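# Find the slack control line and latch its clutch open

## Task

Five control lines run into the grey console, and one of them has come loose inside so that nothing pulls on it. It looks the same as the others, so identify it by handling the lines. Then raise that line's red lever until its clutch is fully open and stays open on its own once released. The task fails if any other clutch's lever goes up far enough to open it, or close to that, even briefly as a test. It also fails if any other line is allowed to run into the console. A result that holds only because the robot is still holding it does not count. Finish by releasing everything and moving the grippers away.

## Robot and tools

Robot: two Doosan M1013 six-joint arms, named left_arm and right_arm, each with a Robotiq 140 two-finger gripper and a fisheye wrist camera. The names do not describe image sides. left_arm's base sits at (-0.007, +0.499, 0) m and right_arm's at (+0.095, -0.677, 0) m. Each base is turned slightly about z.

Scene frame: the origin is on the table top between the arms. +x points out over the table, +z points up, and left_arm is on the +y side. All reported gripper positions (m), quaternions (wxyz) and velocities use this frame. Reported hand positions can be slightly wrong, more so at long reach.

Joint order: every row and every per-joint list in a result uses this order for each arm: waist (joint_1), forearm roll (joint_4), wrist pitch (joint_5), shoulder (joint_2), elbow (joint_3), wrist roll (joint_6). Stated ranges in radians: elbow -2.792 to 2.792; all the others -6.283 to 6.283. A true end stop may differ by up to 0.010 rad. A target more than 0.010 rad beyond a range end, and also further out than the current angle, gets the call refused. A smaller overshoot is clipped, and the result says "joint sent to its limit".

Row format: one flat list of 18 numbers that always covers both arms. First left_arm: 6 absolute joint target angles (rad, in the order above), then gripper position, force_limit and speed. Then the same 9 numbers for right_arm. The three gripper numbers are scaled to [-1, 1]. position +1 is fully open (140 mm); about -0.8 is where the pads touch; -1 closes until something blocks the fingers. force_limit -1/0/+1 is roughly 14/60/107 N. speed -1/0/+1 is roughly 30/140/250 mm/s. To leave a gripper unchanged, repeat its last three numbers, because 0 is a real command.

execute_actions(actions): a list of actions. Each action is a table of up to 15 rows, and each row lasts one 1/30 s control step. If there are fewer than 15 rows, the last row repeats to fill the action. An empty list only returns the current state and images. The drive limits joint speed and acceleration. It also keeps each target within a fixed lead of the measured angle (0.456 rad waist/shoulder, 0.683 elbow, 0.854 wrist joints). It scales the targets back if they would move the gripper more than 70 mm in one step. A long move may therefore need several actions, and you must command the remainder yourself. To hold a joint still, resend its "Joint targets" value.

move(target, speed, blocking): target is a single 18-number row of absolute joint angles plus gripper numbers, as above. The gripper numbers are applied at the start. All joints are interpolated together so that they finish at the same moment. The gripper path is therefore usually curved. speed is in rad/s for the joint with the longest travel: 0.01 to 2, default 0.5. A path lasts 0.5 to 10 s; if it is still unfinished after 10 s it stops short. There is no collision avoidance with objects or between the arms. With blocking=false the call returns after 0.5 s; poll with wait(0). No new rows or moves are accepted until the move has ended or been stopped. The result adds a "move:" line. It gives the outcome (done, off_target, moving, held, fault), limits=held or limits=none, and each arm's joint farthest from its target. Arms are stiff, so aiming even slightly past a firm contact can trigger a fault. Faster moves hit harder.

wait(seconds): 0 to 10. Lets time pass while the last commands are held. It returns early when a running move ends.
stop(): brakes a running move to rest. This needs some distance, and the fingers keep going.
zoom_image(camera, region): camera is "cam_left_wrist" or "cam_right_wrist" (each 616x616). region is [x0, y0, x1, y1] in pixels from the top-left corner, at most 504x504.
read_manual(section): returns licence text only.
finished_scene(scene): ends the current scene; pass its number. It cannot be undone. Ending your reply without a tool call also ends the remaining work.

Results: each result gives gripper poses and velocities, Joint positions, Joint velocities and Joint targets (per arm, in the joint order above), and the camera images. Action calls also list step readings; HELD marks steps where an arm's command was held back. "joint command not followed" means a clearance check changed some joint targets. Gripper fields: object_status 0 = moving, 1 = blocked while opening, 2 = blocked while closing (a grip), 3 = reached its target or the pads met. position_measured runs from 3 (open) to 230 (pads together). To squeeze harder during a grip, raise force_limit and change position slightly, for example from -1 to -0.98. The fingertips reach about 33 mm past the reported point when closed and 9 mm when open. They also move about 24 mm outward while closing, so leave that clearance above surfaces.

Faults and things to avoid: if contact torque reaches a joint's load limit, or an outside force reaches 144 N, that arm stops for 10 s. Load limits are waist/shoulder 302, elbow 142, wrist joints 40 N m. Holding loads heats the motors. After a MOTOR HOT warning, an OVER-TEMPERATURE FAULT brakes the arm. Do not let the arms collide or push on each other. Do not knock or drop anything off the table. Avoid slams, slips and hard pushes. The simulation keeps running while you compose a reply, and the robot holds its last command during that time. For this task, test the lines by gentle pulling rather than by lifting levers. Raise only the slack line's lever, and make sure the clutch stays open by itself before you release and withdraw.

Each tool is called after "Call:" as a command line: name --argument value for each argument, lists and objects as JSON in quotes; but a table of rows of numbers goes row by row, as --pt "numbers of a row", without its own name.

## Session

Call:
execute_actions --actions '[]'

Scene clock: 0.00 s.
left_arm: end_effector_position=(+0.5981, +0.5691, +0.1266) position_measured=3 object_status=3 end_effector_quat_wxyz=(+0.440, +0.609, -0.644, +0.143) end_effector_velocity=(-0.000, +0.000, +0.000) end_effector_angular_velocity=(-0.001, -0.001, +0.000) | right_arm: end_effector_position=(+0.3318, -0.0124, +0.3615) position_measured=3 object_status=3 end_effector_quat_wxyz=(-0.076, +0.656, -0.573, -0.485) end_effector_velocity=(-0.000, -0.000, -0.001) end_effector_angular_velocity=(-0.001, +0.001, +0.000)
Joint names: [waist, forearm roll, wrist pitch, shoulder, elbow, wrist roll]
Joint positions: left_arm=[ 0.551 -0.575  1.708  0.612  1.62   3.718] | right_arm=[0.888 1.086 1.305 0.165 1.83  3.363]
Joint velocities: left_arm=[ 0.001 -0.     0.    -0.     0.     0.001] | right_arm=[-0.    -0.    -0.    -0.     0.001 -0.   ]
Joint targets: left_arm=[0.551 -0.575 1.708 0.612 1.620 3.718] | right_arm=[0.888 1.086 1.305 0.165 1.830 3.363]

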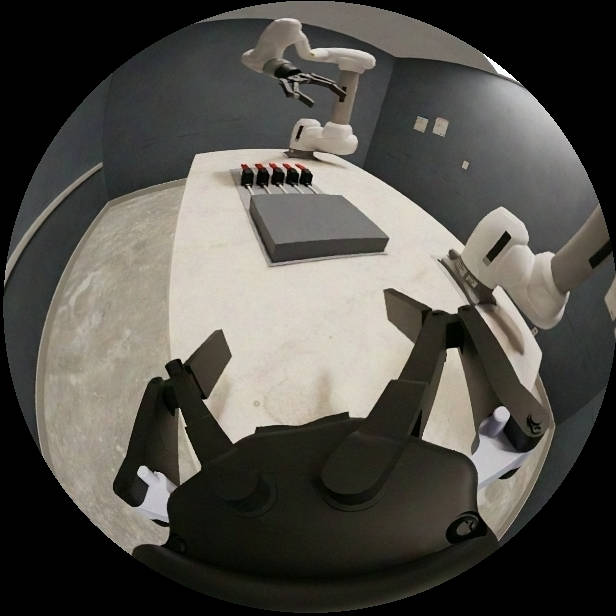

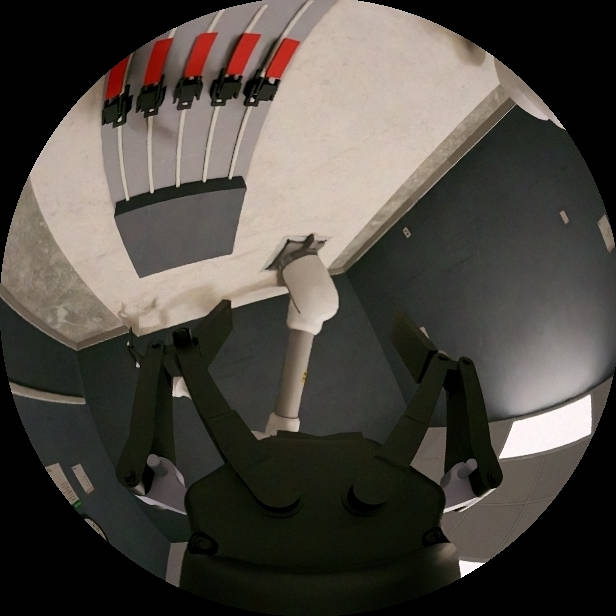

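Call:
move --target '[0.551,-0.575,1.708,0.612,1.62,3.718,1,0,0, 0.998,0,1.41,-0.035,1.767,3.14,1,0,0]' --speed 1

Scene clock: 2.13 s.
left_arm: end_effector_position=(+0.5979, +0.5689, +0.1265) position_measured=3 object_status=3 end_effector_quat_wxyz=(+0.440, +0.609, -0.644, +0.143) end_effector_velocity=(-0.000, -0.000, -0.000) end_effector_angular_velocity=(-0.000, +0.001, -0.000) | right_arm: end_effector_position=(+0.4105, -0.2496, +0.3498) position_measured=3 object_status=3 end_effector_quat_wxyz=(+0.000, +0.939, -0.343, -0.000) end_effector_velocity=(-0.000, -0.000, -0.000) end_effector_angular_velocity=(-0.001, +0.001, +0.000)
Joint names: [waist, forearm roll, wrist pitch, shoulder, elbow, wrist roll]
Joint positions: left_arm=[ 0.551 -0.575  1.708  0.612  1.62   3.718] | right_arm=[ 0.998  0.     1.41  -0.035  1.767  3.14 ]
Joint velocities: left_arm=[-0.  0.  0.  0.  0. -0.] | right_arm=[ 0. -0.  0.  0.  0. -0.]
Joint targets: left_arm=[0.551 -0.575 1.708 0.612 1.620 3.718] | right_arm=[0.998 -0.000 1.410 -0.035 1.767 3.140]
move: done; limits=none; left_arm: farthest joint: the waist, 0.000 radians from its target (0.000 radians at the start); right_arm: farthest joint: the waist, 0.000 radians from its target (0.110 radians at the start)
camera_calibration (this result's frames):
cam_left_wrist: T_world_to_cam=[[-0.898482, 0.400602, 0.179576, 0.282774], [0.19907, 0.736351, -0.646652, -0.435893], [-0.391281, -0.545257, -0.741346, 0.806927], [0, 0, 0, 1]] pos_world=[0.656575, 0.647673, 0.265562]
cam_right_wrist: T_world_to_cam=[[-0.58391, -0.811547, -0.0209905, 0.0488882], [-0.758166, 0.535894, 0.371485, 0.327305], [-0.290229, 0.232828, -0.928202, 0.686264], [0, 0, 0, 1]] pos_world=[0.475872, -0.295507, 0.516428]

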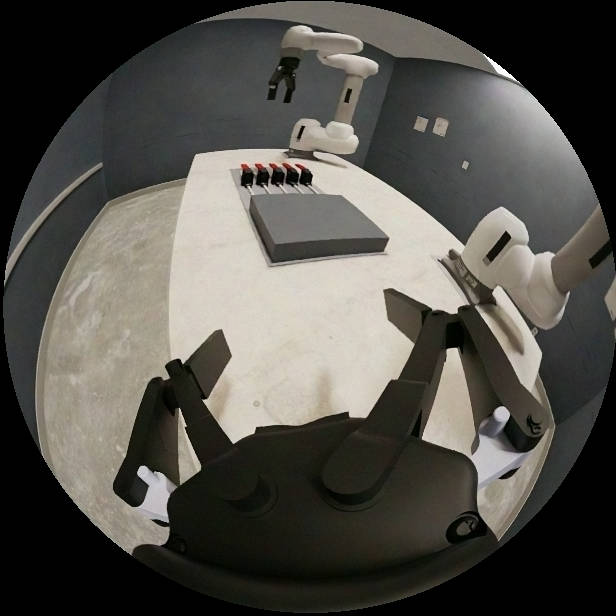

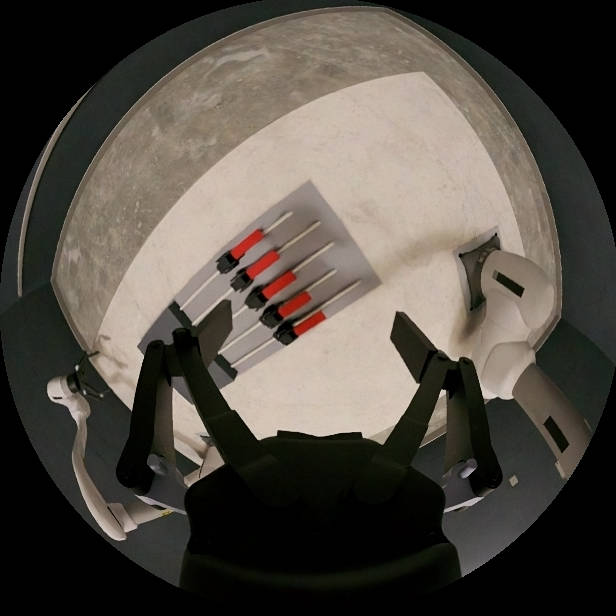

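Call:
move --target '[0.551,-0.575,1.708,0.612,1.62,3.718,1,0,0, 0.884,0,0.999,0.236,1.907,3.898,-0.3,-1,0]' --speed 1

Call:
move --target '[0.551,-0.575,1.708,0.612,1.62,3.718,1,0,0, 0.884,0,0.86,0.314,1.968,3.898,-0.3,-1,0]' --speed 0.3

Scene clock: 4.10 s.
left_arm: end_effector_position=(+0.5979, +0.5689, +0.1265) position_measured=3 object_status=3 end_effector_quat_wxyz=(+0.440, +0.609, -0.644, +0.143) end_effector_velocity=(-0.000, -0.001, -0.000) end_effector_angular_velocity=(-0.000, +0.001, -0.001) | right_arm: end_effector_position=(+0.5188, -0.2300, +0.1202) position_measured=167 object_status=3 end_effector_quat_wxyz=(+0.000, +0.707, -0.707, +0.000) end_effector_velocity=(+0.001, +0.000, +0.000) end_effector_angular_velocity=(+0.000, -0.001, -0.001)
Joint names: [waist, forearm roll, wrist pitch, shoulder, elbow, wrist roll]
Joint positions: left_arm=[ 0.551 -0.575  1.708  0.612  1.62   3.718] | right_arm=[ 0.884 -0.     0.999  0.236  1.907  3.898]
Joint velocities: left_arm=[-0.001  0.     0.     0.     0.    -0.   ] | right_arm=[-0.    -0.    -0.     0.001 -0.001  0.001]
Joint targets: left_arm=[0.551 -0.575 1.708 0.612 1.620 3.718] | right_arm=[0.884 0.000 0.999 0.236 1.907 3.898]
move: done; limits=none; left_arm: farthest joint: the waist, 0.000 radians from its target (0.000 radians at the start); right_arm: farthest joint: the waist, 0.000 radians from its target (0.114 radians at the start)
camera_calibration (this result's frames):
cam_left_wrist: T_world_to_cam=[[-0.898482, 0.400602, 0.179575, 0.282773], [0.199071, 0.736351, -0.646651, -0.435893], [-0.391281, -0.545257, -0.741347, 0.806926], [0, 0, 0, 1]] pos_world=[0.656575, 0.647673, 0.265562]
cam_right_wrist: T_world_to_cam=[[-0.996947, -0.0751324, -0.0212376, 0.506914], [-0.07764, 0.925281, 0.371251, 0.22074], [-0.00824224, 0.371767, -0.92829, 0.385618], [0, 0, 0, 1]] pos_world=[0.525684, -0.309521, 0.286781]

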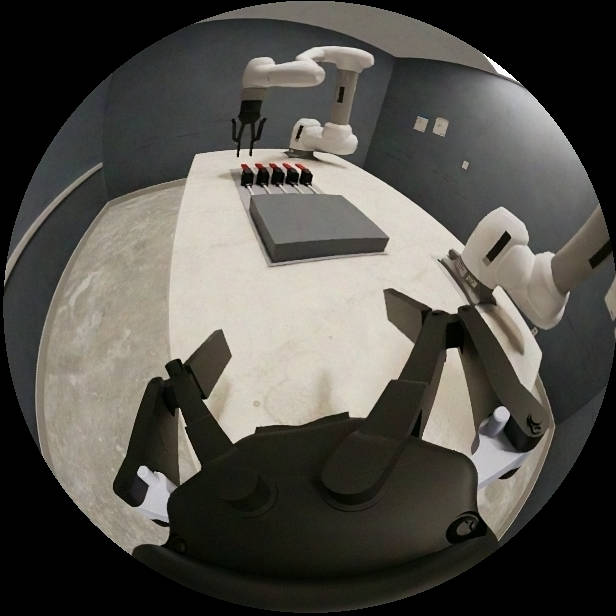

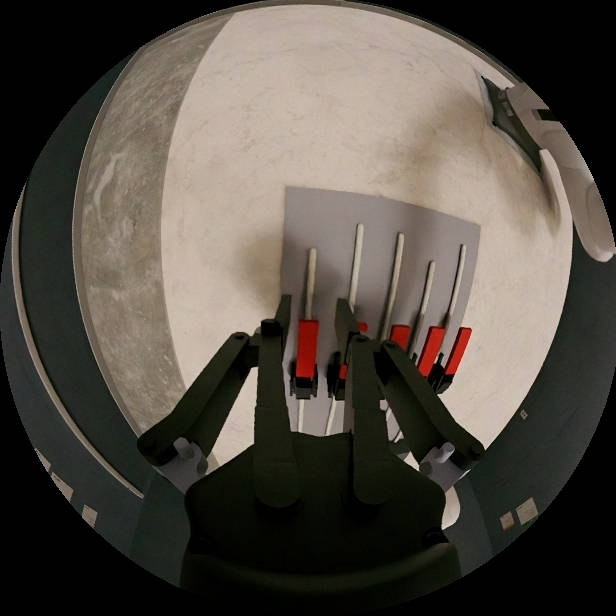

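Scene clock: 4.93 s.
left_arm: end_effector_position=(+0.5979, +0.5689, +0.1265) position_measured=3 object_status=3 end_effector_quat_wxyz=(+0.440, +0.609, -0.644, +0.143) end_effector_velocity=(+0.000, -0.000, +0.001) end_effector_angular_velocity=(+0.000, -0.001, -0.000) | right_arm: end_effector_position=(+0.5189, -0.2300, +0.0448) position_measured=167 object_status=3 end_effector_quat_wxyz=(+0.000, +0.707, -0.707, +0.000) end_effector_velocity=(+0.001, +0.001, +0.000) end_effector_angular_velocity=(+0.001, -0.001, -0.000)
Joint names: [waist, forearm roll, wrist pitch, shoulder, elbow, wrist roll]
Joint positions: left_arm=[ 0.551 -0.575  1.708  0.612  1.62   3.718] | right_arm=[ 0.884 -0.     0.86   0.314  1.968  3.898]
Joint velocities: left_arm=[-0.     0.     0.    -0.001 -0.    -0.   ] | right_arm=[ 0.    -0.    -0.     0.    -0.001  0.   ]
Joint targets: left_arm=[0.551 -0.575 1.708 0.612 1.620 3.718] | right_arm=[0.884 0.000 0.860 0.314 1.968 3.898]
move: done; limits=none; left_arm: farthest joint: the waist, 0.000 radians from its target (0.000 radians at the start); right_arm: farthest joint: the waist, 0.000 radians from its target (0.000 radians at the start)
camera_calibration (this result's frames):
cam_left_wrist: T_world_to_cam=[[-0.898482, 0.400602, 0.179575, 0.282773], [0.199071, 0.736351, -0.646651, -0.435893], [-0.391281, -0.545256, -0.741347, 0.806926], [0, 0, 0, 1]] pos_world=[0.656575, 0.647672, 0.265562]
cam_right_wrist: T_world_to_cam=[[-0.996955, -0.0750482, -0.0211983, 0.505403], [-0.0775475, 0.925299, 0.371224, 0.248658], [-0.00824493, 0.371737, -0.928301, 0.315655], [0, 0, 0, 1]] pos_world=[0.525749, -0.309494, 0.211429]

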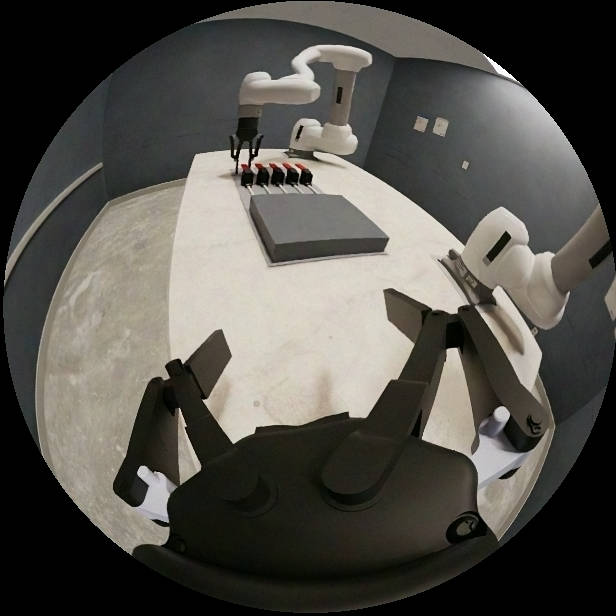

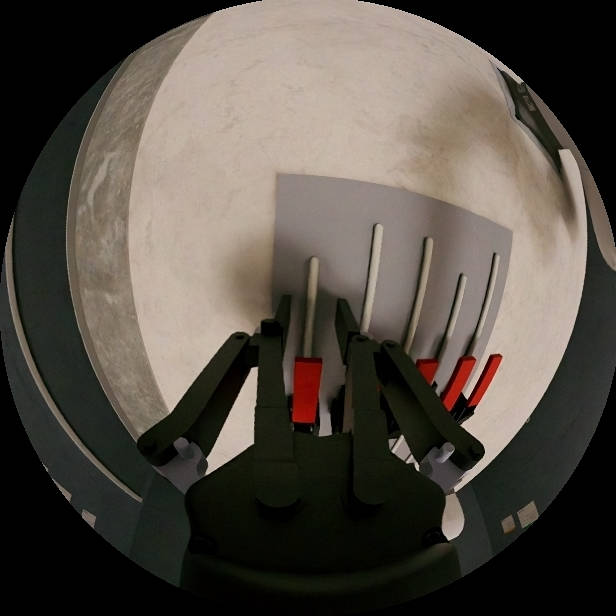

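Call:
move --target '[0.551,-0.575,1.708,0.612,1.62,3.718,1,0,0, 0.884,0,0.86,0.314,1.968,3.898,-1,-1,0]'

Call:
move --target '[0.551,-0.575,1.708,0.612,1.62,3.718,1,0,0, 0.847,0,0.8475,0.2856,2.0085,3.861,-1,-1,0]' --speed 0.05

Scene clock: 5.80 s.
left_arm: end_effector_position=(+0.5979, +0.5689, +0.1265) position_measured=3 object_status=3 end_effector_quat_wxyz=(+0.440, +0.609, -0.644, +0.143) end_effector_velocity=(-0.000, -0.000, -0.000) end_effector_angular_velocity=(-0.000, -0.000, -0.001) | right_arm: end_effector_position=(+0.5189, -0.2300, +0.0448) position_measured=230 object_status=3 end_effector_quat_wxyz=(+0.000, +0.707, -0.707, -0.000) end_effector_velocity=(+0.000, +0.000, +0.000) end_effector_angular_velocity=(+0.000, -0.000, +0.000)
Joint names: [waist, forearm roll, wrist pitch, shoulder, elbow, wrist roll]
Joint positions: left_arm=[ 0.551 -0.575  1.708  0.612  1.62   3.718] | right_arm=[ 0.884 -0.     0.86   0.314  1.968  3.898]
Joint velocities: left_arm=[-0.  0. -0. -0.  0.  0.] | right_arm=[ 0. -0.  0. -0. -0. -0.]
Joint targets: left_arm=[0.551 -0.575 1.708 0.612 1.620 3.718] | right_arm=[0.884 0.000 0.860 0.314 1.968 3.898]
move: done; limits=none; left_arm: farthest joint: the waist, 0.000 radians from its target (0.000 radians at the start); right_arm: farthest joint: the waist, 0.000 radians from its target (0.000 radians at the start)
camera_calibration (this result's frames):
cam_left_wrist: T_world_to_cam=[[-0.898482, 0.400603, 0.179575, 0.282773], [0.199071, 0.736351, -0.646651, -0.435893], [-0.391281, -0.545257, -0.741347, 0.806927], [0, 0, 0, 1]] pos_world=[0.656575, 0.647672, 0.265562]
cam_right_wrist: T_world_to_cam=[[-0.996957, -0.0750333, -0.0211341, 0.505381], [-0.0775101, 0.925314, 0.371197, 0.24867], [-0.0082964, 0.371705, -0.928314, 0.315639], [0, 0, 0, 1]] pos_world=[0.525736, -0.309502, 0.211387]

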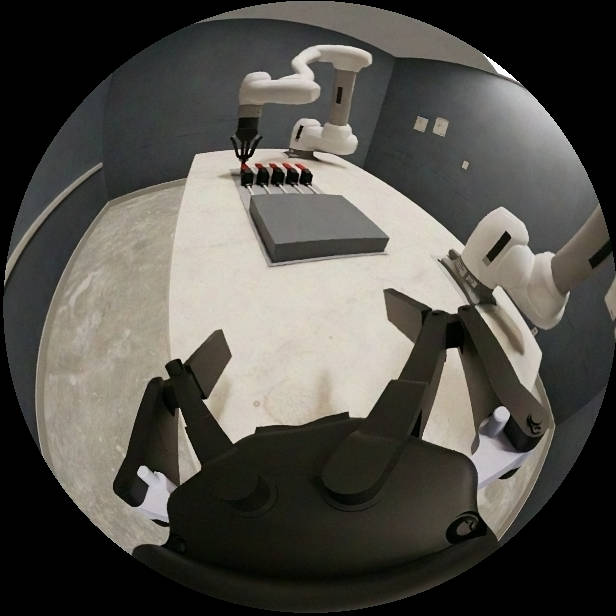

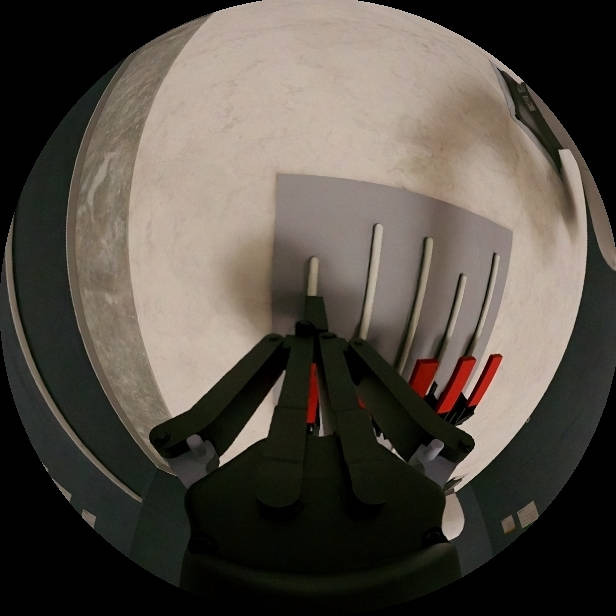

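Scene clock: 6.87 s.
left_arm: end_effector_position=(+0.5979, +0.5689, +0.1265) position_measured=3 object_status=3 end_effector_quat_wxyz=(+0.440, +0.609, -0.644, +0.143) end_effector_velocity=(+0.000, -0.000, -0.000) end_effector_angular_velocity=(+0.000, -0.000, -0.001) | right_arm: end_effector_position=(+0.5192, -0.2599, +0.0449) position_measured=230 object_status=3 end_effector_quat_wxyz=(-0.000, +0.707, -0.707, -0.000) end_effector_velocity=(+0.000, -0.000, +0.000) end_effector_angular_velocity=(-0.000, -0.000, +0.001)
Joint names: [waist, forearm roll, wrist pitch, shoulder, elbow, wrist roll]
Joint positions: left_arm=[ 0.551 -0.575  1.708  0.612  1.62   3.718] | right_arm=[0.847 0.    0.848 0.286 2.008 3.861]
Joint velocities: left_arm=[-0.  0. -0. -0.  0.  0.] | right_arm=[-0. -0. -0. -0.  0. -0.]
Joint targets: left_arm=[0.551 -0.575 1.708 0.612 1.620 3.718] | right_arm=[0.847 0.000 0.848 0.286 2.008 3.861]
move: done; limits=none; left_arm: farthest joint: the waist, 0.000 radians from its target (0.000 radians at the start); right_arm: farthest joint: the waist, 0.000 radians from its target (0.037 radians at the start)
camera_calibration (this result's frames):
cam_left_wrist: T_world_to_cam=[[-0.898482, 0.400603, 0.179575, 0.282773], [0.199071, 0.736351, -0.646651, -0.435893], [-0.391281, -0.545257, -0.741347, 0.806927], [0, 0, 0, 1]] pos_world=[0.656575, 0.647672, 0.265562]
cam_right_wrist: T_world_to_cam=[[-0.99695, -0.0750426, -0.0214429, 0.503476], [-0.0776314, 0.925206, 0.37144, 0.276321], [-0.00803471, 0.371972, -0.928209, 0.326771], [0, 0, 0, 1]] pos_world=[0.526017, -0.339422, 0.211471]

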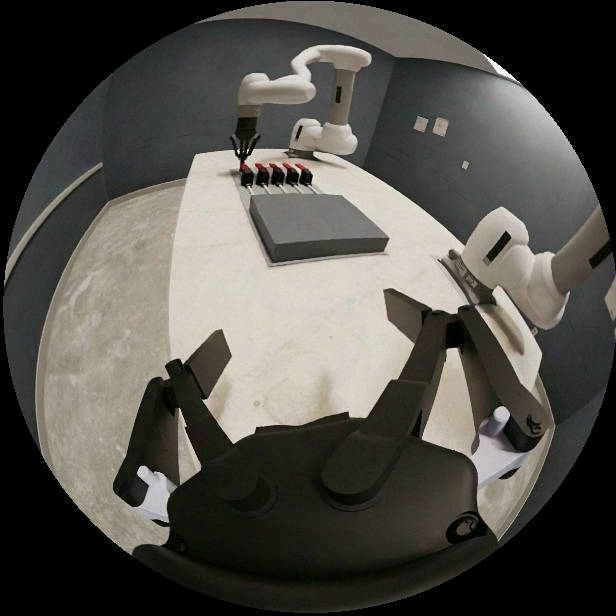

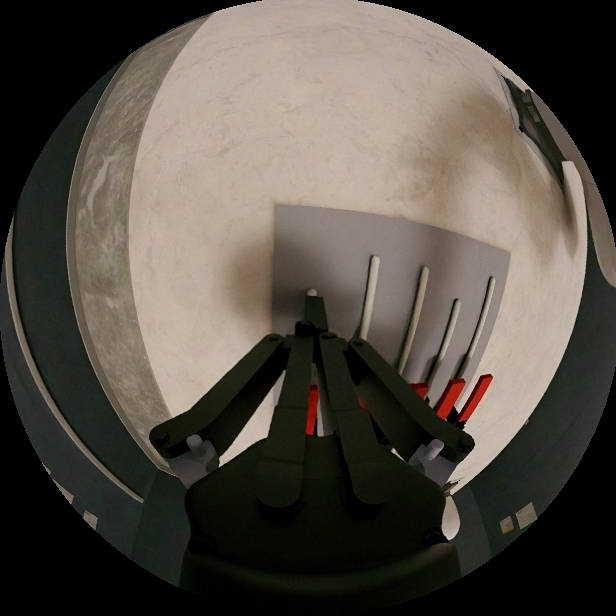

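Call:
move --target '[0.551,-0.575,1.708,0.612,1.62,3.718,1,0,0, 0.884,0,0.86,0.314,1.968,3.898,-0.3,-1,0]'

Call:
move --target '[0.551,-0.575,1.708,0.612,1.62,3.718,1,0,0, 0.884,0,0.843,0.3235,1.975,3.898,-0.3,-1,0]' --speed 0.1

Call:
move --target '[0.551,-0.575,1.708,0.612,1.62,3.718,1,0,0, 0.884,0,0.843,0.3235,1.975,3.898,-1,-1,0]'

Call:
move --target '[0.551,-0.575,1.708,0.612,1.62,3.718,1,0,0, 0.847,0,0.831,0.295,2.016,3.861,-1,-1,0]' --speed 0.05

Scene clock: 7.83 s.
left_arm: end_effector_position=(+0.5979, +0.5689, +0.1265) position_measured=3 object_status=3 end_effector_quat_wxyz=(+0.440, +0.609, -0.644, +0.143) end_effector_velocity=(+0.000, +0.000, +0.000) end_effector_angular_velocity=(+0.000, -0.000, +0.001) | right_arm: end_effector_position=(+0.5189, -0.2300, +0.0448) position_measured=167 object_status=3 end_effector_quat_wxyz=(+0.000, +0.707, -0.707, -0.000) end_effector_velocity=(+0.000, +0.000, +0.000) end_effector_angular_velocity=(+0.000, -0.001, +0.000)
Joint names: [waist, forearm roll, wrist pitch, shoulder, elbow, wrist roll]
Joint positions: left_arm=[ 0.551 -0.575  1.708  0.612  1.62   3.718] | right_arm=[0.884 0.    0.86  0.314 1.968 3.898]
Joint velocities: left_arm=[ 0.  0. -0. -0.  0. -0.] | right_arm=[ 0.    -0.001  0.    -0.    -0.     0.   ]
Joint targets: left_arm=[0.551 -0.575 1.708 0.612 1.620 3.718] | right_arm=[0.884 0.000 0.860 0.314 1.968 3.898]
move: done; limits=none; left_arm: farthest joint: the waist, 0.000 radians from its target (0.000 radians at the start); right_arm: farthest joint: the waist, 0.000 radians from its target (0.037 radians at the start)
camera_calibration (this result's frames):
cam_left_wrist: T_world_to_cam=[[-0.898482, 0.400602, 0.179575, 0.282773], [0.199071, 0.736351, -0.646651, -0.435893], [-0.391281, -0.545257, -0.741347, 0.806926], [0, 0, 0, 1]] pos_world=[0.656575, 0.647672, 0.265562]
cam_right_wrist: T_world_to_cam=[[-0.996957, -0.0750337, -0.0211313, 0.505373], [-0.0775095, 0.925314, 0.371195, 0.248681], [-0.00829903, 0.371703, -0.928314, 0.315647], [0, 0, 0, 1]] pos_world=[0.52573, -0.309516, 0.21139]

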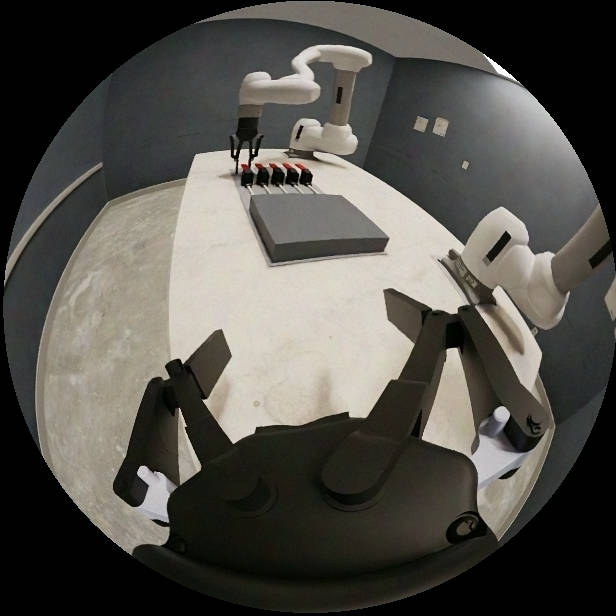

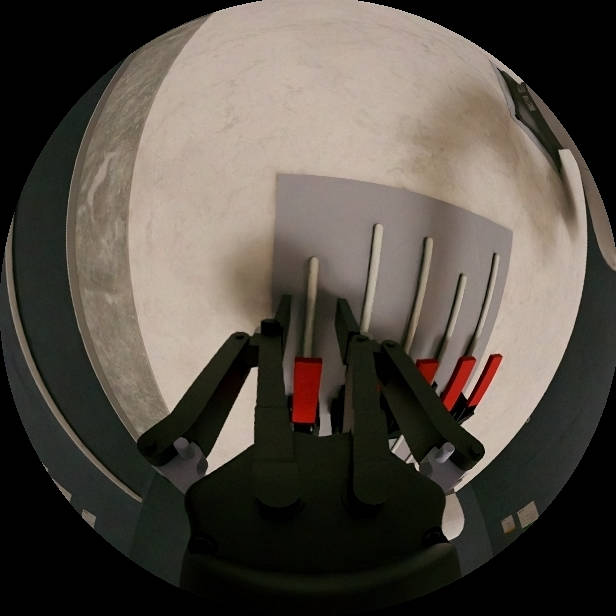

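Scene clock: 8.53 s.
left_arm: end_effector_position=(+0.5979, +0.5689, +0.1265) position_measured=3 object_status=3 end_effector_quat_wxyz=(+0.440, +0.609, -0.644, +0.143) end_effector_velocity=(+0.000, -0.000, -0.000) end_effector_angular_velocity=(+0.000, -0.001, -0.000) | right_arm: end_effector_position=(+0.5187, -0.2302, +0.0360) position_measured=167 object_status=3 end_effector_quat_wxyz=(-0.000, +0.707, -0.707, +0.000) end_effector_velocity=(-0.000, -0.000, +0.000) end_effector_angular_velocity=(+0.000, -0.000, -0.000)
Joint names: [waist, forearm roll, wrist pitch, shoulder, elbow, wrist roll]
Joint positions: left_arm=[ 0.551 -0.575  1.708  0.612  1.62   3.718] | right_arm=[ 0.884 -0.     0.843  0.323  1.975  3.898]
Joint velocities: left_arm=[-0.    -0.    -0.001 -0.    -0.     0.   ] | right_arm=[ 0.  0. -0. -0.  0.  0.]
Joint targets: left_arm=[0.551 -0.575 1.708 0.612 1.620 3.718] | right_arm=[0.884 0.000 0.843 0.324 1.975 3.898]
move: done; limits=none; left_arm: farthest joint: the waist, 0.000 radians from its target (0.000 radians at the start); right_arm: farthest joint: the waist, 0.000 radians from its target (0.000 radians at the start)
camera_calibration (this result's frames):
cam_left_wrist: T_world_to_cam=[[-0.898482, 0.400603, 0.179575, 0.282773], [0.199071, 0.736351, -0.646651, -0.435893], [-0.39128, -0.545256, -0.741347, 0.806926], [0, 0, 0, 1]] pos_world=[0.656575, 0.647673, 0.265562]
cam_right_wrist: T_world_to_cam=[[-0.996947, -0.0750474, -0.0215323, 0.504953], [-0.0776687, 0.925184, 0.371487, 0.252142], [-0.00795785, 0.372026, -0.928188, 0.307465], [0, 0, 0, 1]] pos_world=[0.525442, -0.309767, 0.20259]

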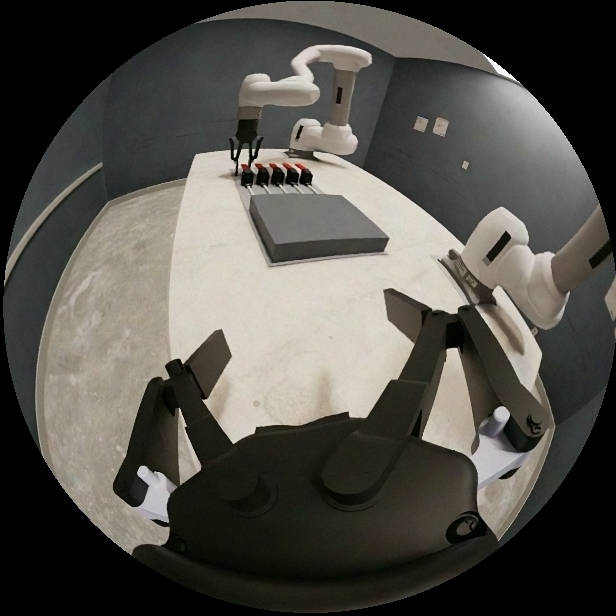

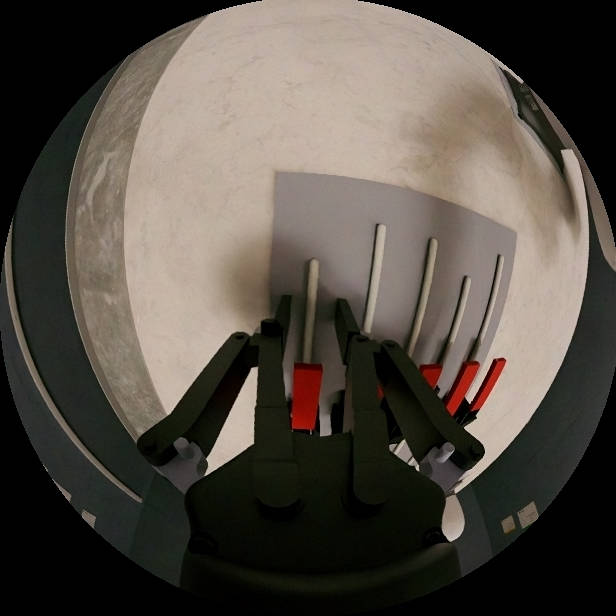

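Scene clock: 9.23 s.
left_arm: end_effector_position=(+0.5979, +0.5689, +0.1265) position_measured=3 object_status=3 end_effector_quat_wxyz=(+0.440, +0.609, -0.644, +0.143) end_effector_velocity=(-0.000, +0.001, +0.000) end_effector_angular_velocity=(+0.001, +0.000, +0.002) | right_arm: end_effector_position=(+0.5187, -0.2302, +0.0360) position_measured=219 object_status=2 end_effector_quat_wxyz=(-0.000, +0.707, -0.707, +0.000) end_effector_velocity=(-0.000, -0.000, -0.001) end_effector_angular_velocity=(-0.001, +0.001, +0.000)
Joint names: [waist, forearm roll, wrist pitch, shoulder, elbow, wrist roll]
Joint positions: left_arm=[ 0.551 -0.575  1.708  0.612  1.62   3.718] | right_arm=[ 0.884 -0.     0.843  0.323  1.975  3.898]
Joint velocities: left_arm=[ 0.001  0.    -0.    -0.    -0.    -0.001] | right_arm=[-0.    -0.     0.     0.     0.001 -0.   ]
Joint targets: left_arm=[0.551 -0.575 1.708 0.612 1.620 3.718] | right_arm=[0.884 0.000 0.843 0.324 1.975 3.898]
move: done; limits=none; left_arm: farthest joint: the waist, 0.000 radians from its target (0.000 radians at the start); right_arm: farthest joint: the waist, 0.000 radians from its target (0.000 radians at the start)
camera_calibration (this result's frames):
cam_left_wrist: T_world_to_cam=[[-0.898482, 0.400602, 0.179575, 0.282773], [0.199071, 0.736351, -0.646651, -0.435893], [-0.39128, -0.545257, -0.741347, 0.806926], [0, 0, 0, 1]] pos_world=[0.656575, 0.647673, 0.265562]
cam_right_wrist: T_world_to_cam=[[-0.996947, -0.0750467, -0.0215478, 0.504958], [-0.0776737, 0.925179, 0.371498, 0.252141], [-0.0079442, 0.372038, -0.928184, 0.307457], [0, 0, 0, 1]] pos_world=[0.525444, -0.309766, 0.202587]

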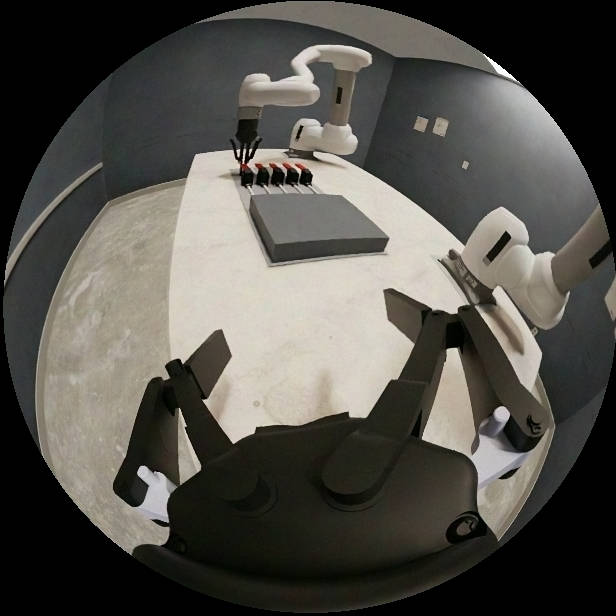

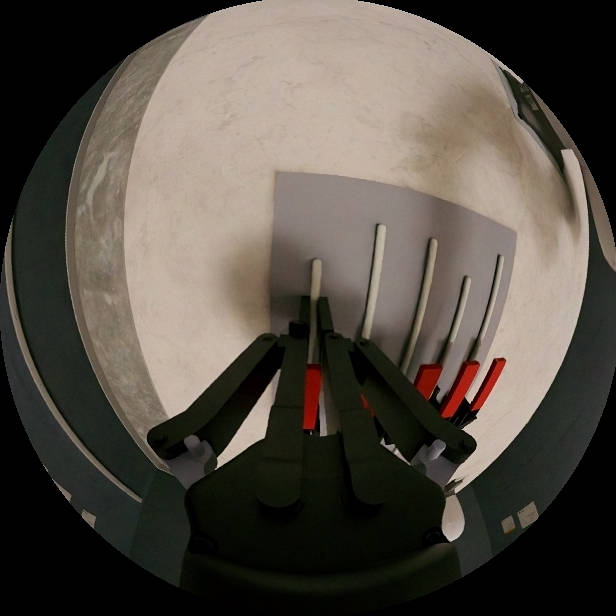

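Scene clock: 10.30 s.
left_arm: end_effector_position=(+0.5979, +0.5689, +0.1265) position_measured=3 object_status=3 end_effector_quat_wxyz=(+0.440, +0.609, -0.644, +0.143) end_effector_velocity=(-0.000, -0.001, -0.000) end_effector_angular_velocity=(-0.000, +0.000, -0.001) | right_arm: end_effector_position=(+0.5186, -0.2604, +0.0362) position_measured=219 object_status=2 end_effector_quat_wxyz=(+0.000, +0.707, -0.707, -0.000) end_effector_velocity=(+0.001, +0.000, +0.001) end_effector_angular_velocity=(+0.002, -0.001, -0.000)
Joint names: [waist, forearm roll, wrist pitch, shoulder, elbow, wrist roll]
Joint positions: left_arm=[ 0.551 -0.575  1.708  0.612  1.62   3.718] | right_arm=[ 0.847 -0.     0.831  0.295  2.016  3.861]
Joint velocities: left_arm=[-0.001  0.     0.     0.     0.    -0.   ] | right_arm=[-0.     0.    -0.    -0.001 -0.001 -0.   ]
Joint targets: left_arm=[0.551 -0.575 1.708 0.612 1.620 3.718] | right_arm=[0.847 0.000 0.831 0.295 2.016 3.861]
move: done; limits=none; left_arm: farthest joint: the waist, 0.000 radians from its target (0.000 radians at the start); right_arm: farthest joint: the waist, 0.000 radians from its target (0.037 radians at the start)
camera_calibration (this result's frames):
cam_left_wrist: T_world_to_cam=[[-0.898482, 0.400602, 0.179575, 0.282773], [0.199071, 0.736351, -0.646651, -0.435893], [-0.391281, -0.545257, -0.741347, 0.806926], [0, 0, 0, 1]] pos_world=[0.656575, 0.647673, 0.265562]
cam_right_wrist: T_world_to_cam=[[-0.996953, -0.0750766, -0.0211616, 0.502598], [-0.0775603, 0.925299, 0.371223, 0.280011], [-0.00828935, 0.371733, -0.928303, 0.318976], [0, 0, 0, 1]] pos_world=[0.525428, -0.339934, 0.202796]

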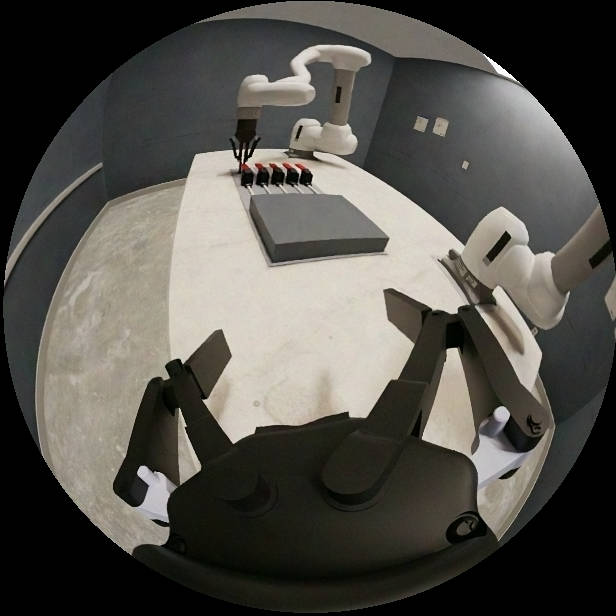

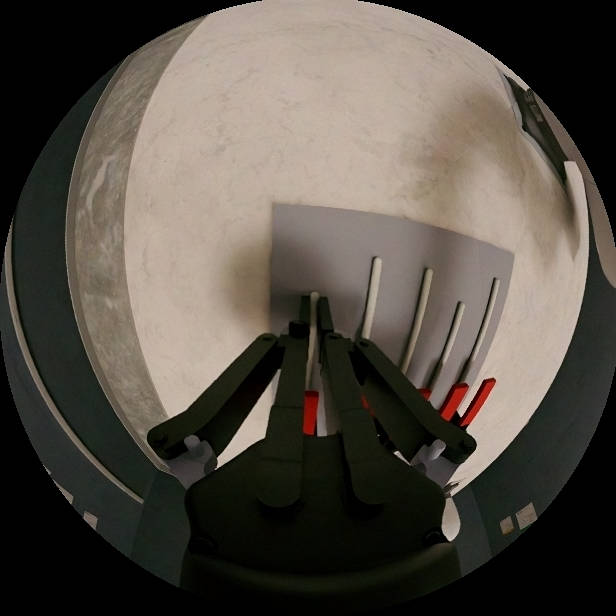

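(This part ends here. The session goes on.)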